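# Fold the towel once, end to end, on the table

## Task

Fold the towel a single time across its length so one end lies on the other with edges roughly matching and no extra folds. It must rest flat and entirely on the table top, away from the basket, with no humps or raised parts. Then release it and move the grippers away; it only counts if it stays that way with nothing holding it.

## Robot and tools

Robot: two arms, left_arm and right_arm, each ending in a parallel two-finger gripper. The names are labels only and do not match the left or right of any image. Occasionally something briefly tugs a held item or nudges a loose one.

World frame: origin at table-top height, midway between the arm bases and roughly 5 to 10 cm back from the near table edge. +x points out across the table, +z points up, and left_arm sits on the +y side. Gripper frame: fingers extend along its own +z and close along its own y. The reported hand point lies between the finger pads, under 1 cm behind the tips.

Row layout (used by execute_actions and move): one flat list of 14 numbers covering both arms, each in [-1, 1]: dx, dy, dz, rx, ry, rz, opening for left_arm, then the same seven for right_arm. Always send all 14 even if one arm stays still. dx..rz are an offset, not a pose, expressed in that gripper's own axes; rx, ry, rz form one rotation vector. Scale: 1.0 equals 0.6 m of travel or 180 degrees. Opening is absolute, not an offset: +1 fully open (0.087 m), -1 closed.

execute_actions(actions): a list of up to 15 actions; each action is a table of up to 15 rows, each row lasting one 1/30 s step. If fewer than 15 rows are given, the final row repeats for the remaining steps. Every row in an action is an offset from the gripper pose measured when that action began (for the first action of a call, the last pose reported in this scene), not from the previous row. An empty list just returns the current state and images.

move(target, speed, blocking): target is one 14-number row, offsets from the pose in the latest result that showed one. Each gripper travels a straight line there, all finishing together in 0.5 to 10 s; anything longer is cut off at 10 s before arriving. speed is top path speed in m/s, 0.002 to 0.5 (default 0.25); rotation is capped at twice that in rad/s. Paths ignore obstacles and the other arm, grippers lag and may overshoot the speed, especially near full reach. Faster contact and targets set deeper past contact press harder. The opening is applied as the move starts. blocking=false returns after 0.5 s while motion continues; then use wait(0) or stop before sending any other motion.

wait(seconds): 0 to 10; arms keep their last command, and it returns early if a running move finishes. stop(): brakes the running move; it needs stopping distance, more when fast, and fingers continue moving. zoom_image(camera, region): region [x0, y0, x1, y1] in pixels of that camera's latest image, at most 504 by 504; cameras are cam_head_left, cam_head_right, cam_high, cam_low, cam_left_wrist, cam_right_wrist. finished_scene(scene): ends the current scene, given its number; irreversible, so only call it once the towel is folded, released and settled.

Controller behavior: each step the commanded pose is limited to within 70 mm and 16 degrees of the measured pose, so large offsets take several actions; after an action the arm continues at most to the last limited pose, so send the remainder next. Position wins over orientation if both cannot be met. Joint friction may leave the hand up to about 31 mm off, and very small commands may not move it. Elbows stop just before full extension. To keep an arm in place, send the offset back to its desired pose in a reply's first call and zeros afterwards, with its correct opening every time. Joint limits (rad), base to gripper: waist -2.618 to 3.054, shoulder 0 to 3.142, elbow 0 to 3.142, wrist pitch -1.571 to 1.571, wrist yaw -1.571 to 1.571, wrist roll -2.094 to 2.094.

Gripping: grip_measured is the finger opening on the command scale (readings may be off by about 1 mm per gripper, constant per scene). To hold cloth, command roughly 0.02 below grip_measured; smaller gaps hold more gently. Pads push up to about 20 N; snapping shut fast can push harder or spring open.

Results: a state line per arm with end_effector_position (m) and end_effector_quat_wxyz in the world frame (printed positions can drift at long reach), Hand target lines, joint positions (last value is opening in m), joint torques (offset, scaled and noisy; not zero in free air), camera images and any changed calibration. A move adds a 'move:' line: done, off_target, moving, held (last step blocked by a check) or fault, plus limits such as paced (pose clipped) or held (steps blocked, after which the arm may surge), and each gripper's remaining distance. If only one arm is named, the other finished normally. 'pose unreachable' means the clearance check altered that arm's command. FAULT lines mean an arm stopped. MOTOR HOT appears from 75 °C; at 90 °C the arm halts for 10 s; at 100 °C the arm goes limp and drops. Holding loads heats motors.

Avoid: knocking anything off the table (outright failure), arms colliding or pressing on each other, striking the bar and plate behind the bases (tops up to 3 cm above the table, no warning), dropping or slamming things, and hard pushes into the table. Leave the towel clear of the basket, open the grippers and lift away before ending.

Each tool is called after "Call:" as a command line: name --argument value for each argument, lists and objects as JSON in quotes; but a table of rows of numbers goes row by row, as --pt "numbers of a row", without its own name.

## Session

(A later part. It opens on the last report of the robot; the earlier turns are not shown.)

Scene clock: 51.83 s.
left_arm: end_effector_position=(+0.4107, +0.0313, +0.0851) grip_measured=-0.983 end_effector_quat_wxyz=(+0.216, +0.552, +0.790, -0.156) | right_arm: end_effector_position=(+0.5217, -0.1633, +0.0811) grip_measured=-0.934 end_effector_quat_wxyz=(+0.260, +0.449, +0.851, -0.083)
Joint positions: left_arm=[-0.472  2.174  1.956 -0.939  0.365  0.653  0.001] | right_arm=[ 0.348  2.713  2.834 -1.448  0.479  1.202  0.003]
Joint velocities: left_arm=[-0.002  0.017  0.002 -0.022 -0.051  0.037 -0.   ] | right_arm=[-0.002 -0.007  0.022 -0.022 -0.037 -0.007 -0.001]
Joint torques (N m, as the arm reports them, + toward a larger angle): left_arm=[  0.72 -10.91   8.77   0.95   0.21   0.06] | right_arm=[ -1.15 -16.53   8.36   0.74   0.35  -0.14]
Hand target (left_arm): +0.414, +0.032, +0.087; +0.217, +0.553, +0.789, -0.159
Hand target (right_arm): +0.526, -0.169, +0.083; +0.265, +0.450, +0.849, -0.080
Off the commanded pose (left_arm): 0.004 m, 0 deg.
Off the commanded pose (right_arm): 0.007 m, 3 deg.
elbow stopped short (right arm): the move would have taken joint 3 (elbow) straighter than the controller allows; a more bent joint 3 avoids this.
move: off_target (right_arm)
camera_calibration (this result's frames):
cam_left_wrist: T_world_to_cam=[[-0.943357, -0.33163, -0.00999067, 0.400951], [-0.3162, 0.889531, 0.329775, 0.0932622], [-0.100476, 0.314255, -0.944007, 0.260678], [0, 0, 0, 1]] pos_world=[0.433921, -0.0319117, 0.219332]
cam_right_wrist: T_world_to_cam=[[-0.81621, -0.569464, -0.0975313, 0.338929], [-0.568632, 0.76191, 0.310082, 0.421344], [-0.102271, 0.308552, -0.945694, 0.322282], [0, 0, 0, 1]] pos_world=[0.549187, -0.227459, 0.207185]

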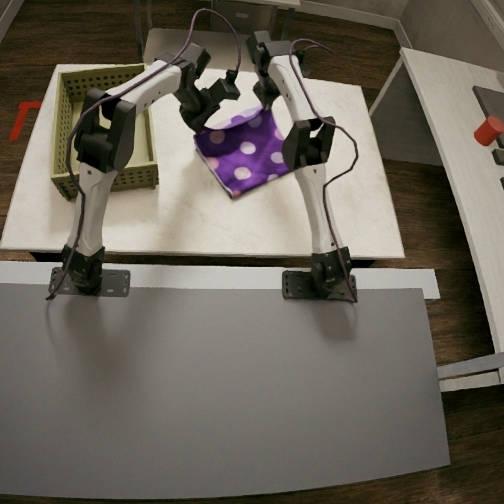

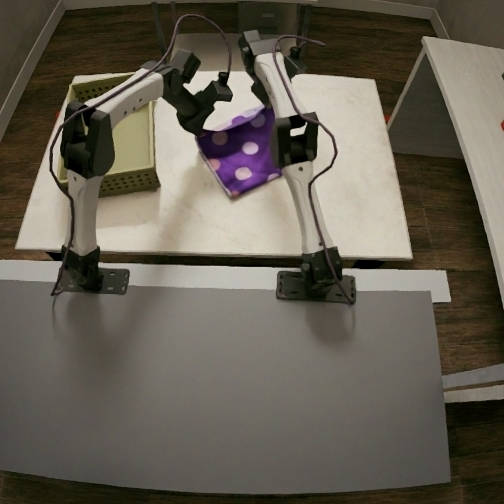

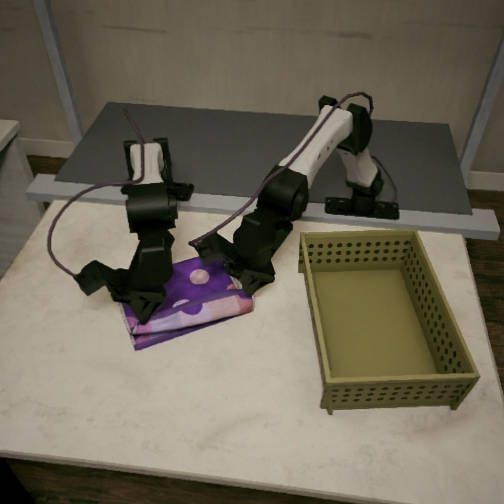

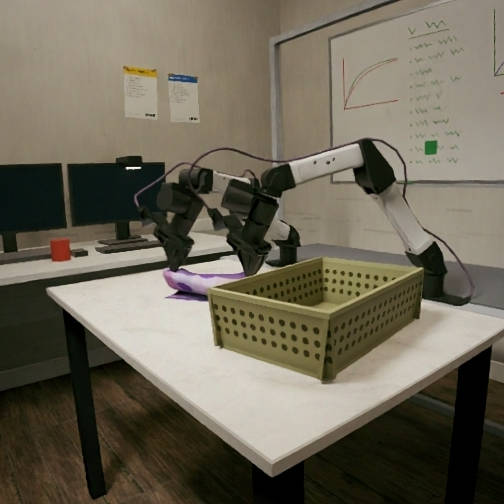

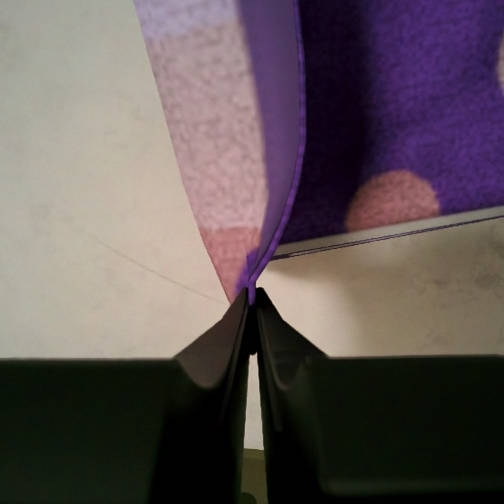

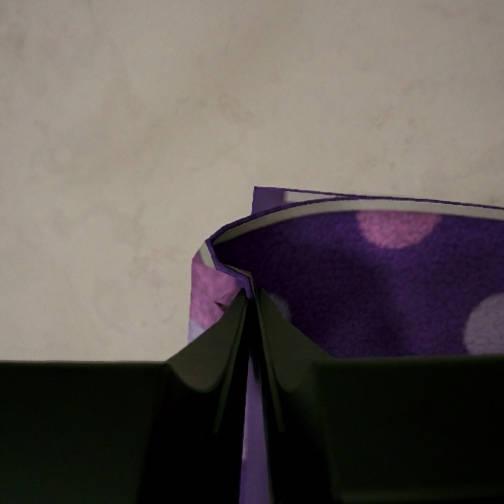

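Call:
move --target '[0,-0.03,0,0,0,0,-1,0.01,-0.03,0,0,0,0,-1]' --speed 0.06

Call:
move --target '[0,0.04,0,0,0,0,0,0,0.04,0,0,0,0,0]' --speed 0.06

Call:
move --target '[-0.1,-0.05,-0.2,0,0,0,0,-0.1,-0.1,-0.2,-0.08,0,0,0]' --speed 0.15

Scene clock: 53.80 s.
left_arm: end_effector_position=(+0.3961, +0.0242, +0.0822) grip_measured=-0.983 end_effector_quat_wxyz=(+0.212, +0.553, +0.790, -0.162) | right_arm: end_effector_position=(+0.5004, -0.1699, +0.0681) grip_measured=-0.934 end_effector_quat_wxyz=(+0.249, +0.447, +0.854, -0.093)
Joint positions: left_arm=[-0.498  2.141  1.892 -0.911  0.365  0.629  0.001] | right_arm=[ 0.348  2.493  2.366 -1.231  0.479  1.204  0.003]
Joint velocities: left_arm=[ 0.002 -0.007 -0.007 -0.022 -0.007 -0.007 -0.001] | right_arm=[-0.027 -0.017 -0.022 -0.022  0.022  0.007  0.   ]
Joint torques (N m, as the arm reports them, + toward a larger angle): left_arm=[ -0.12 -13.24   5.31   1.19   0.01   0.  ] | right_arm=[ -0.27 -18.78   5.45   0.86   0.34  -0.06]
Hand target (left_arm): +0.394, +0.025, +0.085; +0.216, +0.552, +0.790, -0.157
Hand target (right_arm): +0.504, -0.170, +0.076; +0.260, +0.449, +0.851, -0.083
Off the commanded pose (left_arm): 0.004 m, 1 deg.
Off the commanded pose (right_arm): 0.009 m, 2 deg.
move: done
camera_calibration (this result's frames):
cam_left_wrist: T_world_to_cam=[[-0.944916, -0.327294, 0.00366288, 0.384252], [-0.307674, 0.891978, 0.331229, 0.092315], [-0.111676, 0.311857, -0.943543, 0.263236], [0, 0, 0, 1]] pos_world=[0.420886, -0.0386714, 0.216389]
cam_right_wrist: T_world_to_cam=[[-0.819691, -0.568701, -0.0684505, 0.31642], [-0.557942, 0.765652, 0.320121, 0.412932], [-0.129644, 0.300592, -0.9449, 0.322077], [0, 0, 0, 1]] pos_world=[0.531514, -0.233028, 0.193802]

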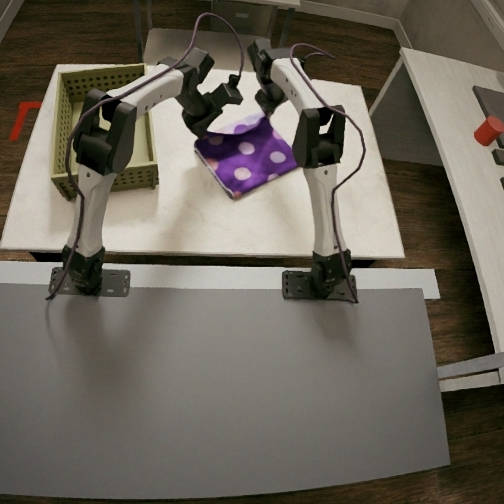

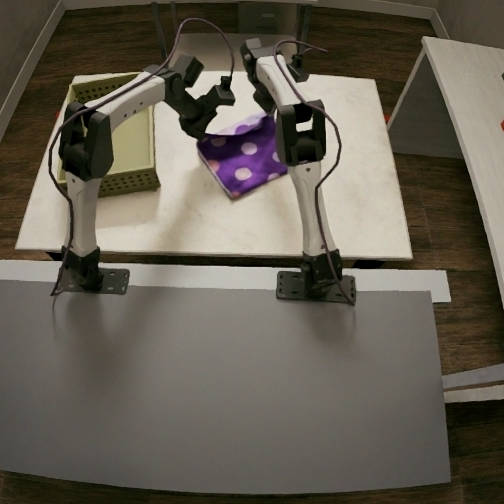

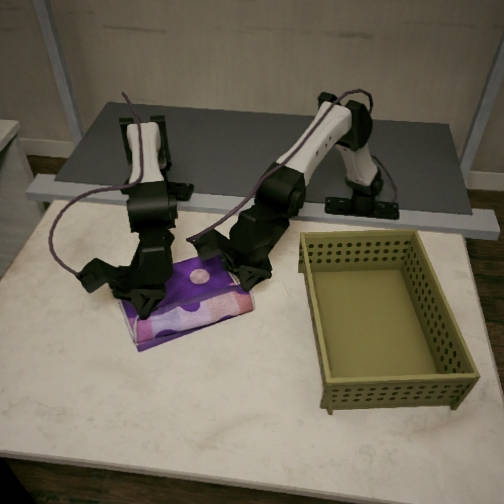

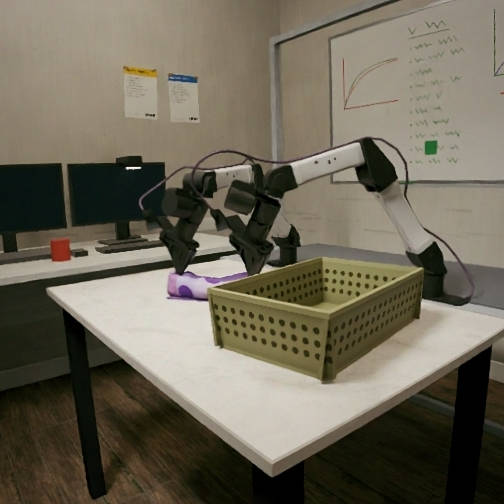

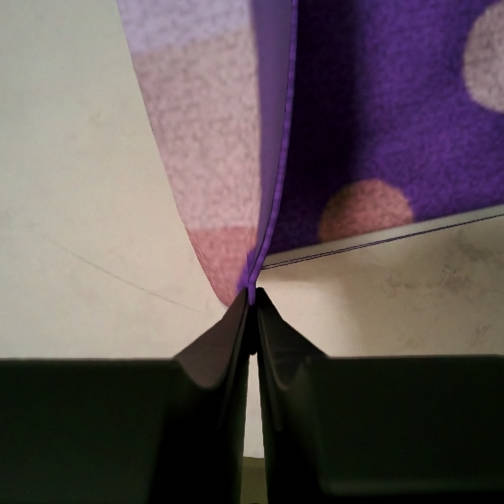

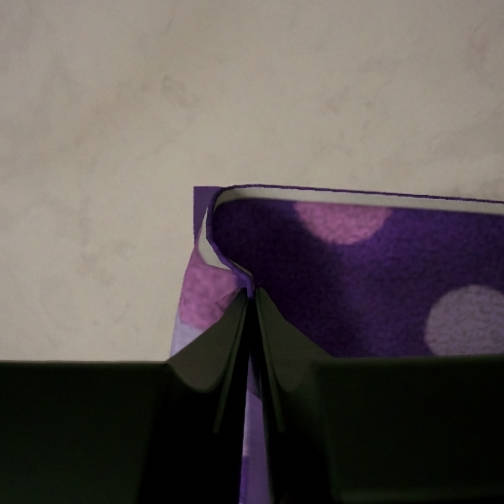

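Scene clock: 55.10 s.
left_arm: end_effector_position=(+0.4142, +0.0330, +0.0794) grip_measured=+0.000 end_effector_quat_wxyz=(+0.209, +0.553, +0.791, -0.159) | right_arm: end_effector_position=(+0.5205, -0.1637, +0.0712) grip_measured=+0.000 end_effector_quat_wxyz=(+0.253, +0.448, +0.853, -0.090)
Joint positions: left_arm=[-0.464  2.205  1.986 -0.959  0.371  0.663  0.044] | right_arm=[ 0.348  2.732  2.834 -1.45   0.479  1.204  0.044]
Joint velocities: left_arm=[ 0.007  0.007 -0.002 -0.007 -0.022 -0.007 -0.   ] | right_arm=[-0.002  0.007  0.012  0.022  0.022 -0.022 -0.001]
Joint torques (N m, as the arm reports them, + toward a larger angle): left_arm=[  0.68 -11.1    8.79   0.9    0.23   0.1 ] | right_arm=[  1.08 -16.13   8.42   0.63   0.38   0.07]
Hand target (left_arm): +0.418, +0.032, +0.082; +0.212, +0.553, +0.790, -0.161
Hand target (right_arm): +0.520, -0.156, +0.070; +0.255, +0.446, +0.853, -0.088
Off the commanded pose (left_arm): 0.005 m, 1 deg.
Off the commanded pose (right_arm): 0.008 m, 1 deg.
elbow stopped short (right arm): the move would have taken joint 3 (elbow) straighter than the controller allows; a more bent joint 3 avoids this.
move: done
camera_calibration (this result's frames):
cam_left_wrist: T_world_to_cam=[[-0.944299, -0.329082, 0.00224043, 0.404073], [-0.308792, 0.888391, 0.339719, 0.0909304], [-0.113786, 0.320104, -0.940524, 0.260187], [0, 0, 0, 1]] pos_world=[0.439249, -0.0310958, 0.212916]
cam_right_wrist: T_world_to_cam=[[-0.818936, -0.568527, -0.0782393, 0.337022], [-0.561122, 0.764654, 0.316933, 0.420107], [-0.120359, 0.30345, -0.945215, 0.321481], [0, 0, 0, 1]] pos_world=[0.550424, -0.227184, 0.197092]

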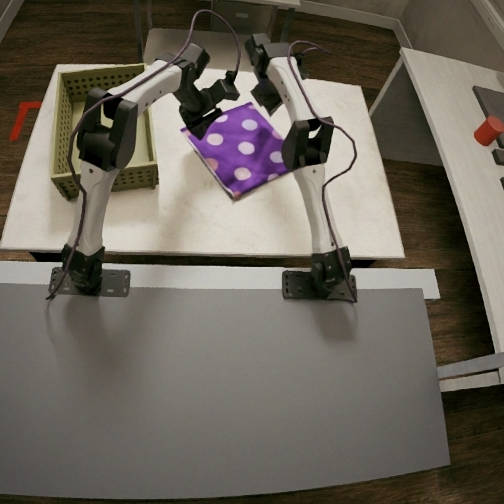

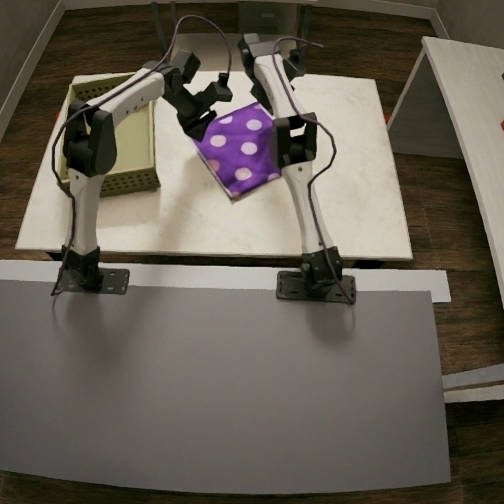

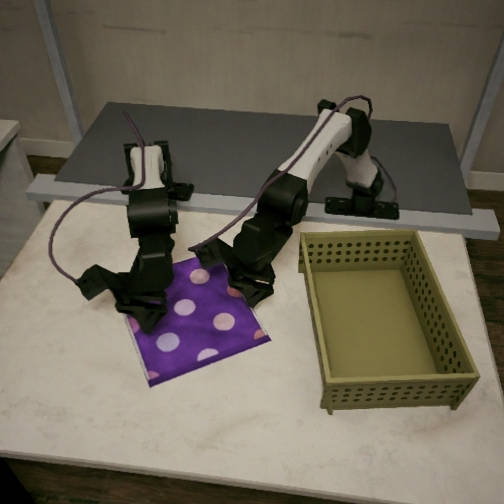

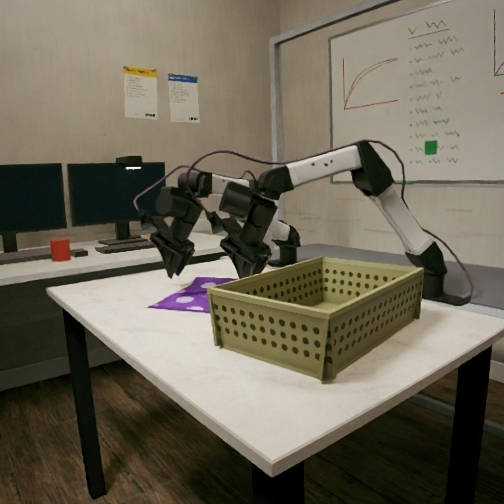

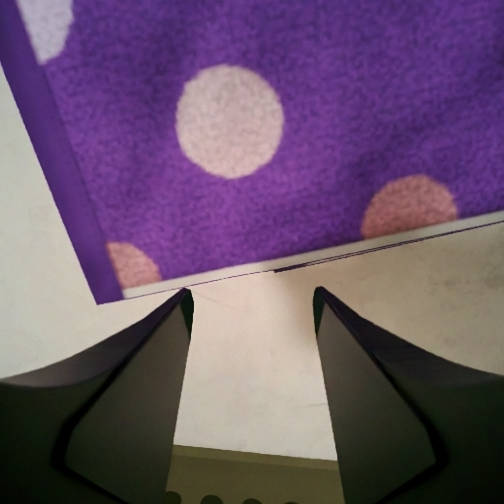

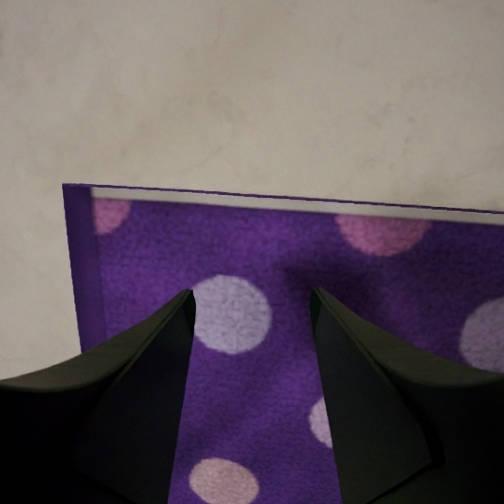

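Scene clock: 56.87 s.
left_arm: end_effector_position=(+0.3838, +0.0342, +0.2092) grip_measured=+0.000 end_effector_quat_wxyz=(+0.212, +0.551, +0.791, -0.163) | right_arm: end_effector_position=(+0.4536, -0.1923, +0.1978) grip_measured=+0.000 end_effector_quat_wxyz=(+0.303, +0.413, +0.859, +0.013)
Joint positions: left_arm=[-0.488  2.316  2.728 -1.573  0.37   0.634  0.044] | right_arm=[ 0.289  2.014  2.046 -1.121  0.351  1.043  0.044]
Joint velocities: left_arm=[-0.002 -0.002  0.012  0.081 -0.007  0.051  0.001] | right_arm=[ 0.007  0.012 -0.002 -0.066  0.022 -0.022  0.001]
Joint torques (N m, as the arm reports them, + toward a larger angle): left_arm=[ -0.26 -11.35   7.85   0.9    0.02  -0.06] | right_arm=[ -1.06 -13.63   5.72   1.32   0.15  -0.16]
Hand target (left_arm): +0.383, +0.033, +0.213; +0.216, +0.551, +0.790, -0.159
Hand target (right_arm): +0.456, -0.196, +0.199; +0.307, +0.413, +0.857, +0.018
Off the commanded pose (left_arm): 0.005 m, 1 deg.
Off the commanded pose (right_arm): 0.006 m, 1 deg.
joint sent to its limit (left arm) — the command would take joint 4 (wrist pitch) past its lower limit, so that joint was sent only as far as its limit.
move: done
camera_calibration (this result's frames):
cam_left_wrist: T_world_to_cam=[[-0.943761, -0.33057, 0.00621267, 0.374571], [-0.310197, 0.891789, 0.329379, 0.0389584], [-0.114423, 0.308928, -0.944177, 0.379864], [0, 0, 0, 1]] pos_world=[0.409055, -0.0282714, 0.3435]
cam_right_wrist: T_world_to_cam=[[-0.711992, -0.645249, -0.276986, 0.25186], [-0.702139, 0.64958, 0.291627, 0.411197], [-0.00824786, 0.402118, -0.91555, 0.403975], [0, 0, 0, 1]] pos_world=[0.471372, -0.267038, 0.319705]

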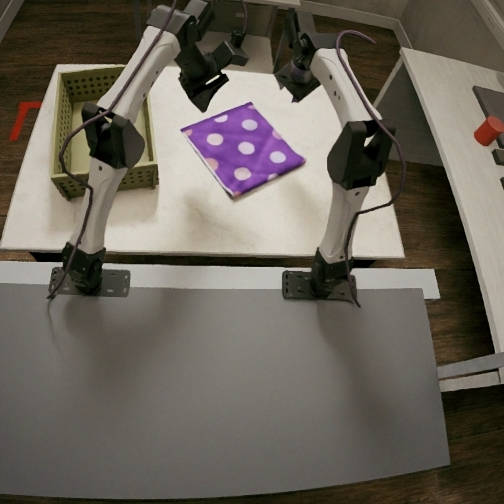

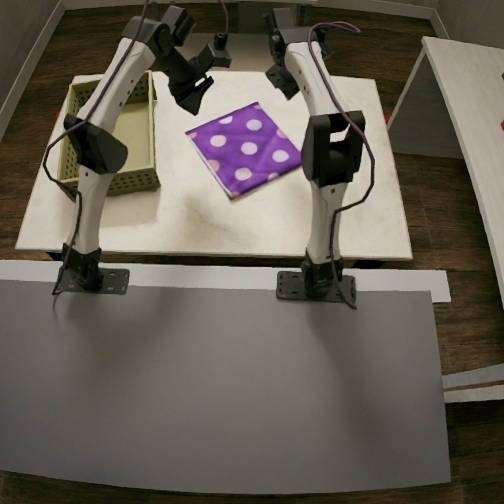

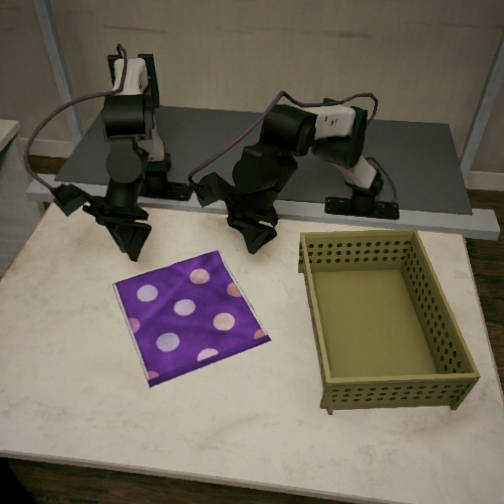

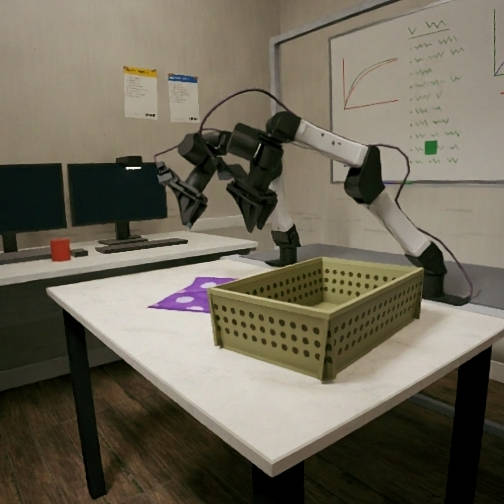

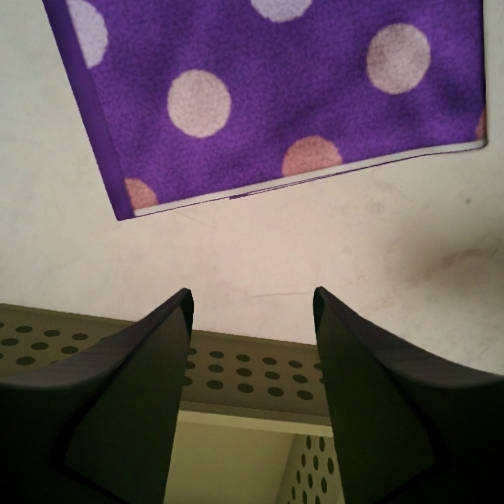

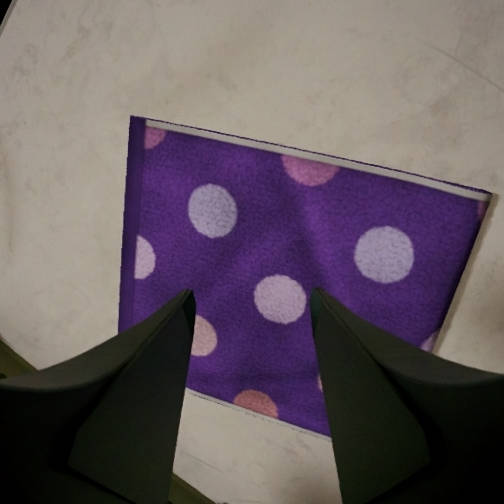

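Call:
move --target '[0.108,-0.177,0.318,0,0,0,-1,0.16,-0.2,0.238,0,0,0,-1]' --speed 0.1

Scene clock: 61.60 s.
left_arm: end_effector_position=(+0.3014, -0.0495, +0.0279) grip_measured=-1.000 end_effector_quat_wxyz=(+0.220, +0.551, +0.786, -0.172) | right_arm: end_effector_position=(+0.4102, -0.2298, +0.0131) grip_measured=-0.980 end_effector_quat_wxyz=(+0.320, +0.416, +0.851, +0.022)
Joint positions: left_arm=[-0.762  2.012  1.463 -0.51   0.266  0.372  0.   ] | right_arm=[ 0.22   1.864  1.06  -0.224  0.325  0.982  0.001]
Joint velocities: left_arm=[-0.002 -0.012 -0.007 -0.022 -0.022 -0.051  0.   ] | right_arm=[-0.012 -0.002 -0.022 -0.007  0.022 -0.022  0.001]
Joint torques (N m, as the arm reports them, + toward a larger angle): left_arm=[ -0.25 -10.03   4.69   1.37  -0.06  -0.03] | right_arm=[-1.15 -9.62  4.37  1.18  0.07 -0.17]
Hand target (left_arm): +0.297, -0.046, +0.016; +0.211, +0.551, +0.791, -0.165
Hand target (right_arm): +0.400, -0.235, -0.001; +0.302, +0.413, +0.859, +0.013
Off the commanded pose (left_arm): 0.016 m, 2 deg.
Off the commanded pose (right_arm): 0.018 m, 2 deg.
move: off_target (left_arm, right_arm)
camera_calibration (this result's frames):
cam_left_wrist: T_world_to_cam=[[-0.945585, -0.325221, 0.0100038, 0.270963], [-0.30689, 0.90166, 0.304675, 0.147881], [-0.108107, 0.285026, -0.952404, 0.222198], [0, 0, 0, 1]] pos_world=[0.325623, -0.108548, 0.163856]
cam_right_wrist: T_world_to_cam=[[-0.703607, -0.640239, -0.308271, 0.143738], [-0.709868, 0.652839, 0.264365, 0.463138], [0.0319947, 0.404841, -0.913827, 0.233681], [0, 0, 0, 1]] pos_world=[0.422425, -0.304931, 0.135417]

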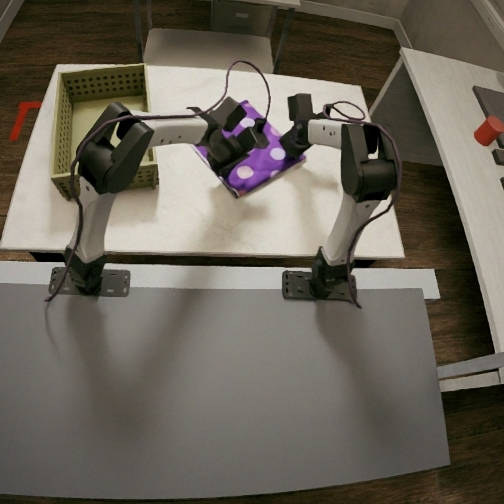

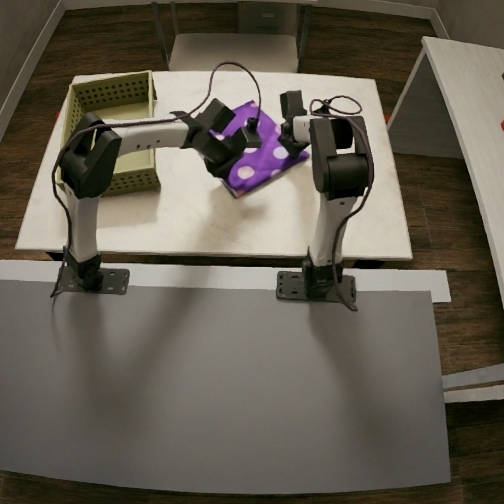

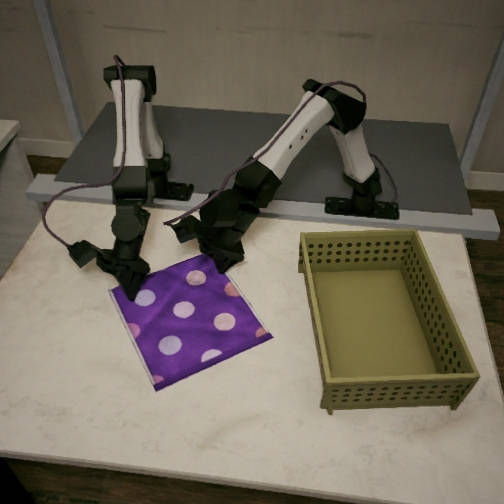

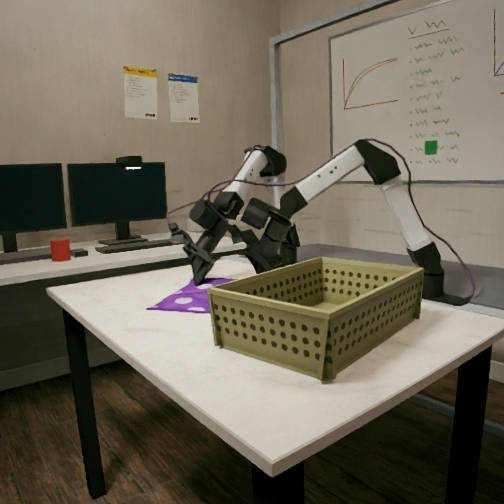

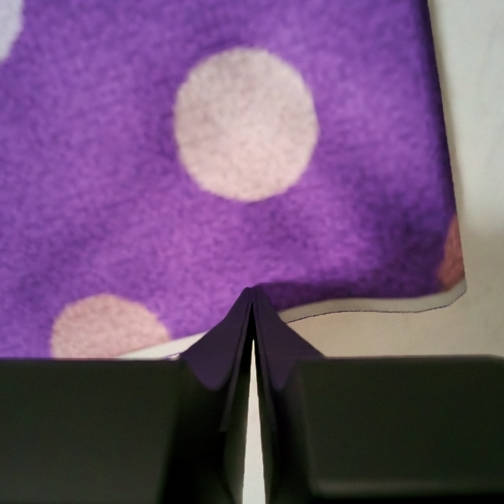

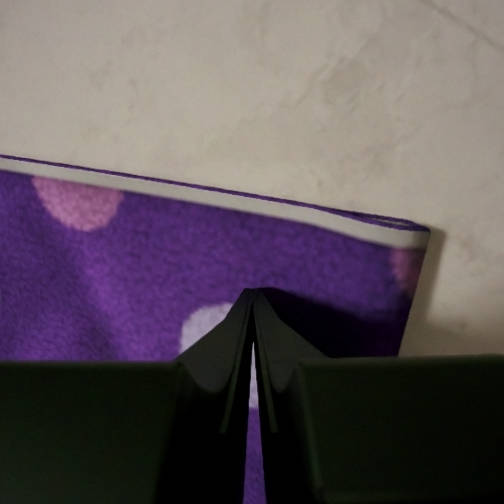

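Call:
move --target '[-0.007,-0.165,0.033,0,0,0,-1,0.027,-0.172,-0.047,0,0,0,-1]' --speed 0.05

Scene clock: 64.53 s.
left_arm: end_effector_position=(+0.2220, -0.1052, +0.0270) grip_measured=-1.000 end_effector_quat_wxyz=(+0.236, +0.549, +0.781, -0.180) | right_arm: end_effector_position=(+0.3390, -0.2742, +0.0117) grip_measured=-0.980 end_effector_quat_wxyz=(+0.353, +0.421, +0.834, +0.042)
Joint positions: left_arm=[-1.     1.958  1.362 -0.385  0.147  0.162  0.   ] | right_arm=[ 0.104  1.554  0.645 -0.009  0.267  0.893  0.001]
Joint velocities: left_arm=[ 0.002  0.002 -0.017  0.022 -0.022 -0.022  0.   ] | right_arm=[ 0.002 -0.007 -0.002  0.022  0.037 -0.007 -0.   ]
Joint torques (N m, as the arm reports them, + toward a larger angle): left_arm=[ -0.52 -10.39   4.24   1.33  -0.01  -0.05] | right_arm=[-1.18 -7.37  3.52  0.91  0.04 -0.24]
Hand target (left_arm): +0.212, -0.097, +0.016; +0.219, +0.551, +0.786, -0.174
Hand target (right_arm): +0.316, -0.278, -0.005; +0.320, +0.416, +0.851, +0.023
Off the commanded pose (left_arm): 0.017 m, 2 deg.
Off the commanded pose (right_arm): 0.029 m, 5 deg.
move: off_target (left_arm, right_arm)
camera_calibration (this result's frames):
cam_left_wrist: T_world_to_cam=[[-0.946295, -0.323282, 0.00384432, 0.178251], [-0.310198, 0.911217, 0.271036, 0.176718], [-0.0911241, 0.255287, -0.962562, 0.222057], [0, 0, 0, 1]] pos_world=[0.24373, -0.160091, 0.165161]
cam_right_wrist: T_world_to_cam=[[-0.682943, -0.628124, -0.372893, 0.0618729], [-0.721546, 0.659634, 0.210366, 0.448461], [0.113837, 0.412727, -0.903713, 0.226974], [0, 0, 0, 1]] pos_world=[0.340003, -0.350635, 0.133851]

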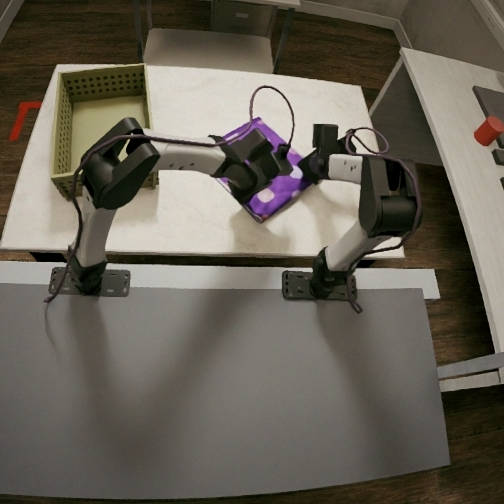

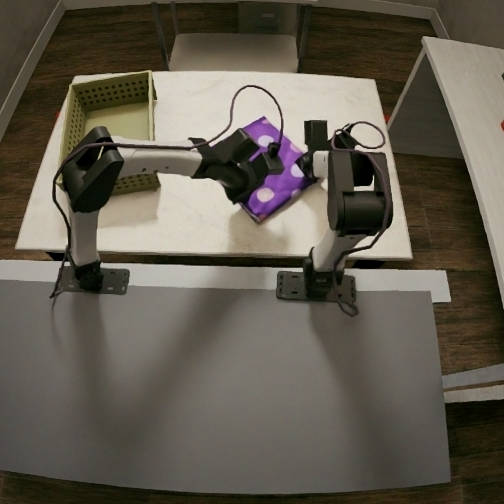

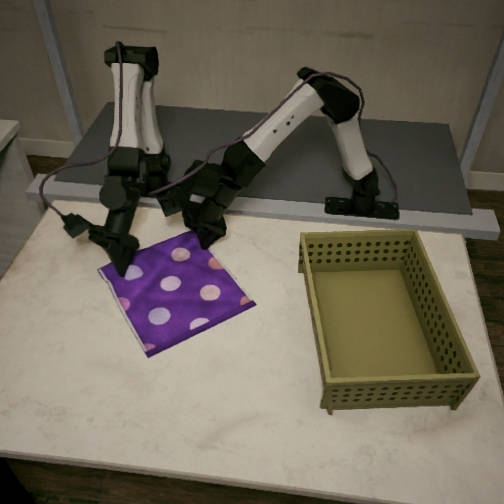

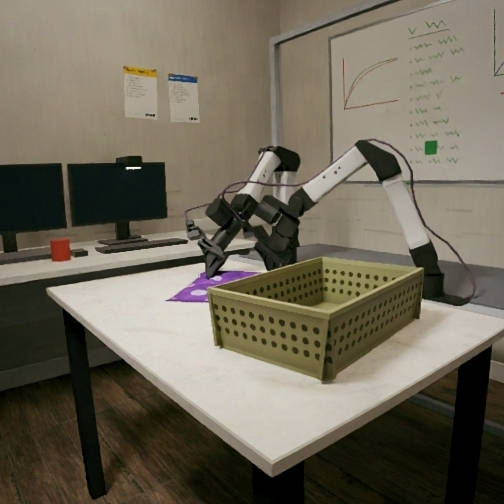

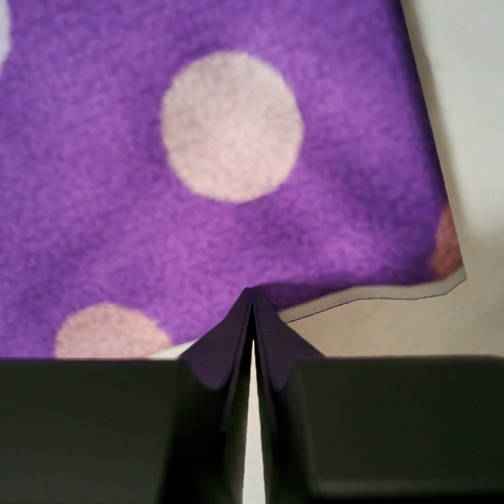

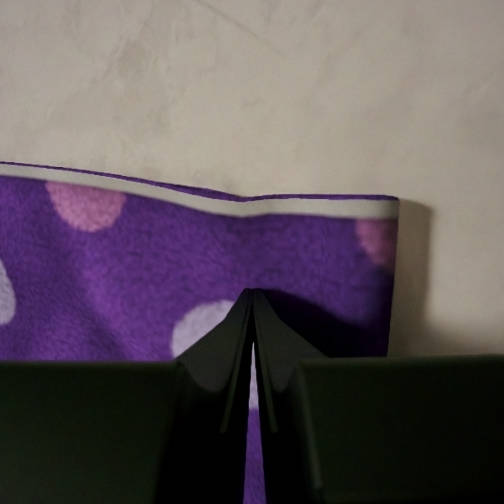

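Call:
move --target '[-0.06,0,-0.095,0,0,0,0,-0.06,0.03,-0.095,0,0,0,0]' --speed 0.15

Call:
move --target '[0.062,0.32,-0.047,-0.08,0,0,0,0,0.337,0.12,0,0,0,0]' --speed 0.2

Scene clock: 66.30 s.
left_arm: end_effector_position=(+0.2176, -0.1004, +0.0844) grip_measured=+0.000 end_effector_quat_wxyz=(+0.227, +0.551, +0.783, -0.178) | right_arm: end_effector_position=(+0.3249, -0.2742, +0.0707) grip_measured=+0.000 end_effector_quat_wxyz=(+0.343, +0.422, +0.838, +0.039)
Joint positions: left_arm=[-1.001  1.895  1.518 -0.623  0.15   0.163  0.044] | right_arm=[ 0.104  1.381  0.78  -0.338  0.262  0.895  0.044]
Joint velocities: left_arm=[ 0.002  0.012  0.017 -0.037  0.007  0.051  0.001] | right_arm=[-0.007  0.007 -0.017 -0.007 -0.007 -0.066 -0.   ]
Joint torques (N m, as the arm reports them, + toward a larger angle): left_arm=[  0.96 -10.58   8.65   1.25   0.03   0.05] | right_arm=[-0.47 -7.07  9.02  1.29  0.21 -0.1 ]
Hand target (left_arm): +0.222, -0.101, +0.095; +0.236, +0.549, +0.781, -0.180
Hand target (right_arm): +0.329, -0.276, +0.080; +0.353, +0.421, +0.834, +0.042
Off the commanded pose (left_arm): 0.011 m, 1 deg.
Off the commanded pose (right_arm): 0.011 m, 1 deg.
move: off_target (left_arm, right_arm)
camera_calibration (this result's frames):
cam_left_wrist: T_world_to_cam=[[-0.946923, -0.321296, 0.0103162, 0.175238], [-0.304887, 0.907808, 0.287973, 0.152483], [-0.10189, 0.269543, -0.957583, 0.279026], [0, 0, 0, 1]] pos_world=[0.240856, -0.157332, 0.221472]
cam_right_wrist: T_world_to_cam=[[-0.690308, -0.627624, -0.359948, 0.0758651], [-0.717531, 0.657722, 0.229241, 0.422693], [0.0928685, 0.416521, -0.90437, 0.289747], [0, 0, 0, 1]] pos_world=[0.328757, -0.351085, 0.192447]

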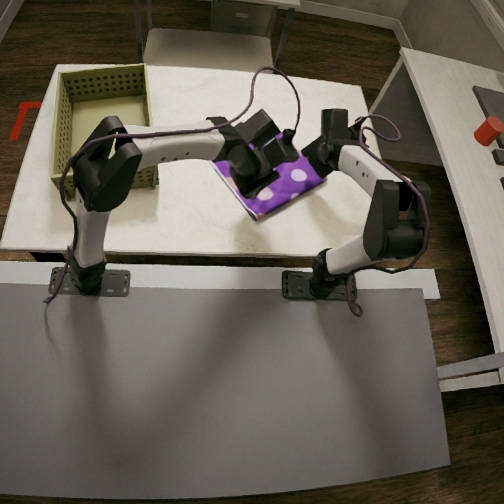

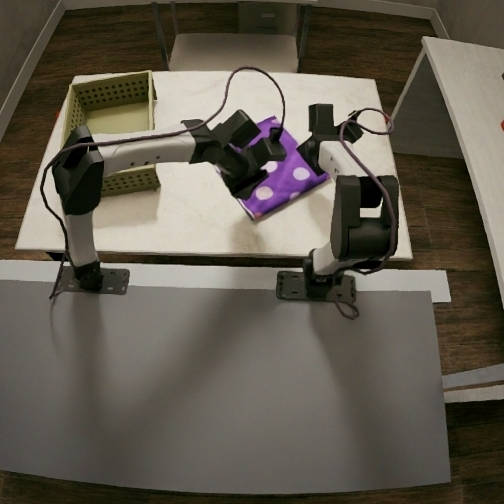

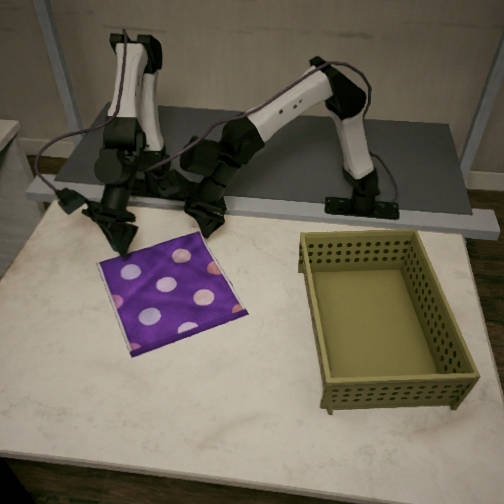

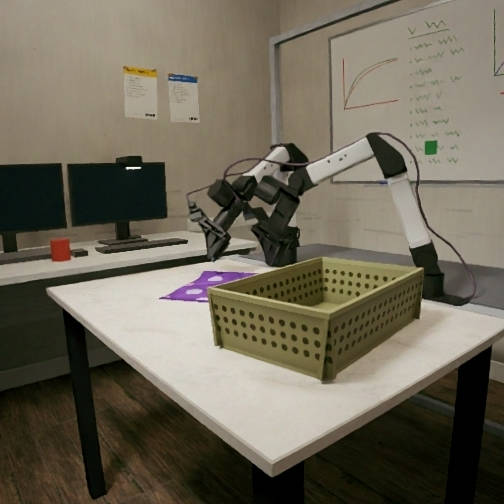

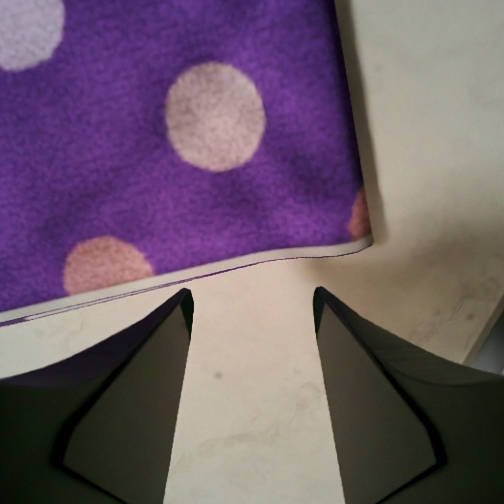

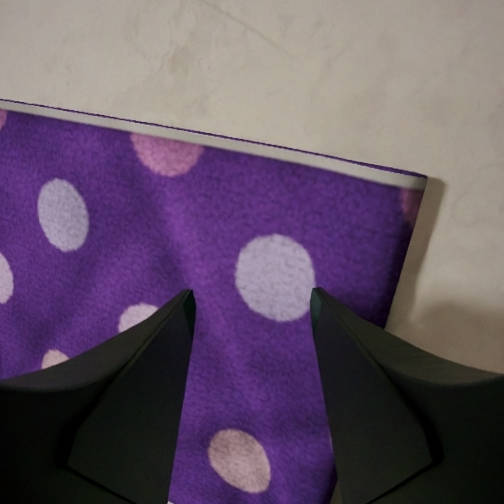

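Scene clock: 68.07 s.
left_arm: end_effector_position=(+0.3741, +0.0120, +0.0776) grip_measured=+0.000 end_effector_quat_wxyz=(+0.282, +0.519, +0.803, -0.079) | right_arm: end_effector_position=(+0.5034, -0.1651, +0.0892) grip_measured=+0.000 end_effector_quat_wxyz=(+0.340, +0.419, +0.841, +0.040)
Joint positions: left_arm=[-0.621  1.948  1.549 -0.589  0.125  0.471  0.044] | right_arm=[ 0.326  2.119  1.72  -0.607  0.379  1.084  0.044]
Joint velocities: left_arm=[-0.022 -0.002  0.007 -0.007  0.007 -0.022 -0.001] | right_arm=[-0.002 -0.012  0.017 -0.037  0.007 -0.037  0.   ]
Joint torques (N m, as the arm reports them, + toward a larger angle): left_arm=[ 0.42 -9.52  9.19  1.49 -0.05  0.02] | right_arm=[  0.48 -12.7    9.5    1.15   0.41   0.04]
Hand target (left_arm): +0.383, +0.008, +0.083; +0.295, +0.519, +0.799, -0.076
Hand target (right_arm): +0.507, -0.162, +0.090; +0.344, +0.421, +0.838, +0.038
Off the commanded pose (left_arm): 0.011 m, 1 deg.
Off the commanded pose (right_arm): 0.006 m, 1 deg.
move: off_target (left_arm)
camera_calibration (this result's frames):
cam_left_wrist: T_world_to_cam=[[-0.879771, -0.438658, -0.183254, 0.350946], [-0.474854, 0.829286, 0.294617, 0.164139], [0.0227337, 0.346214, -0.93788, 0.209117], [0, 0, 0, 1]] pos_world=[0.38194, -0.0545725, 0.21208]
cam_right_wrist: T_world_to_cam=[[-0.687652, -0.631812, -0.357698, 0.272013], [-0.721138, 0.651519, 0.235546, 0.474968], [0.0842266, 0.419924, -0.903643, 0.249358], [0, 0, 0, 1]] pos_world=[0.508565, -0.242301, 0.210752]

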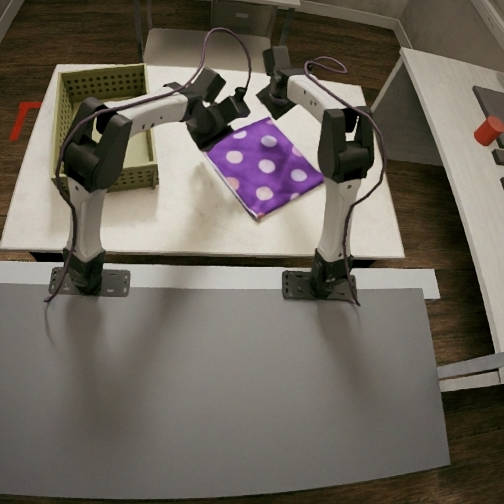

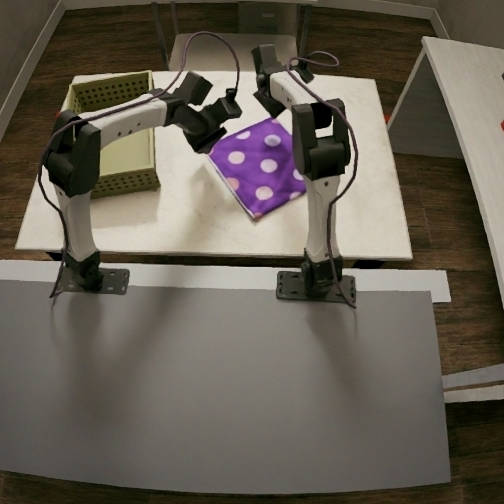

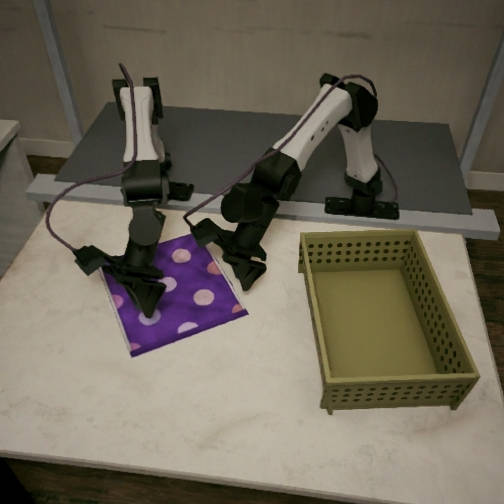

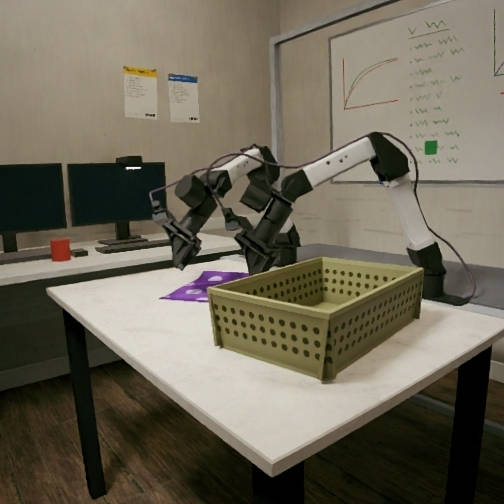

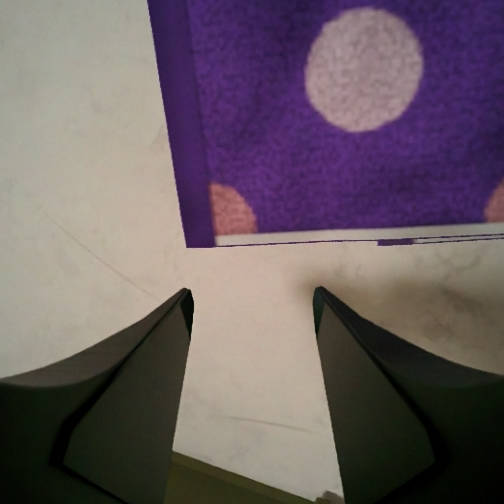

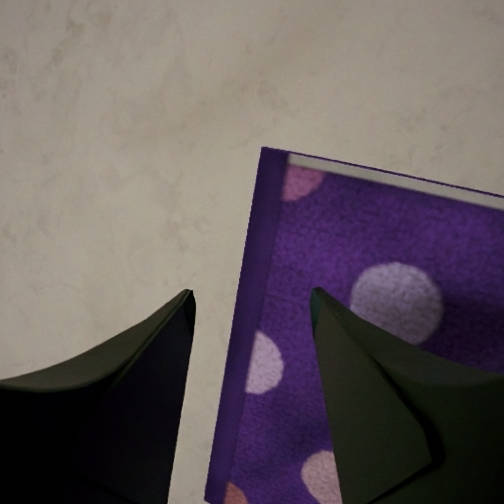

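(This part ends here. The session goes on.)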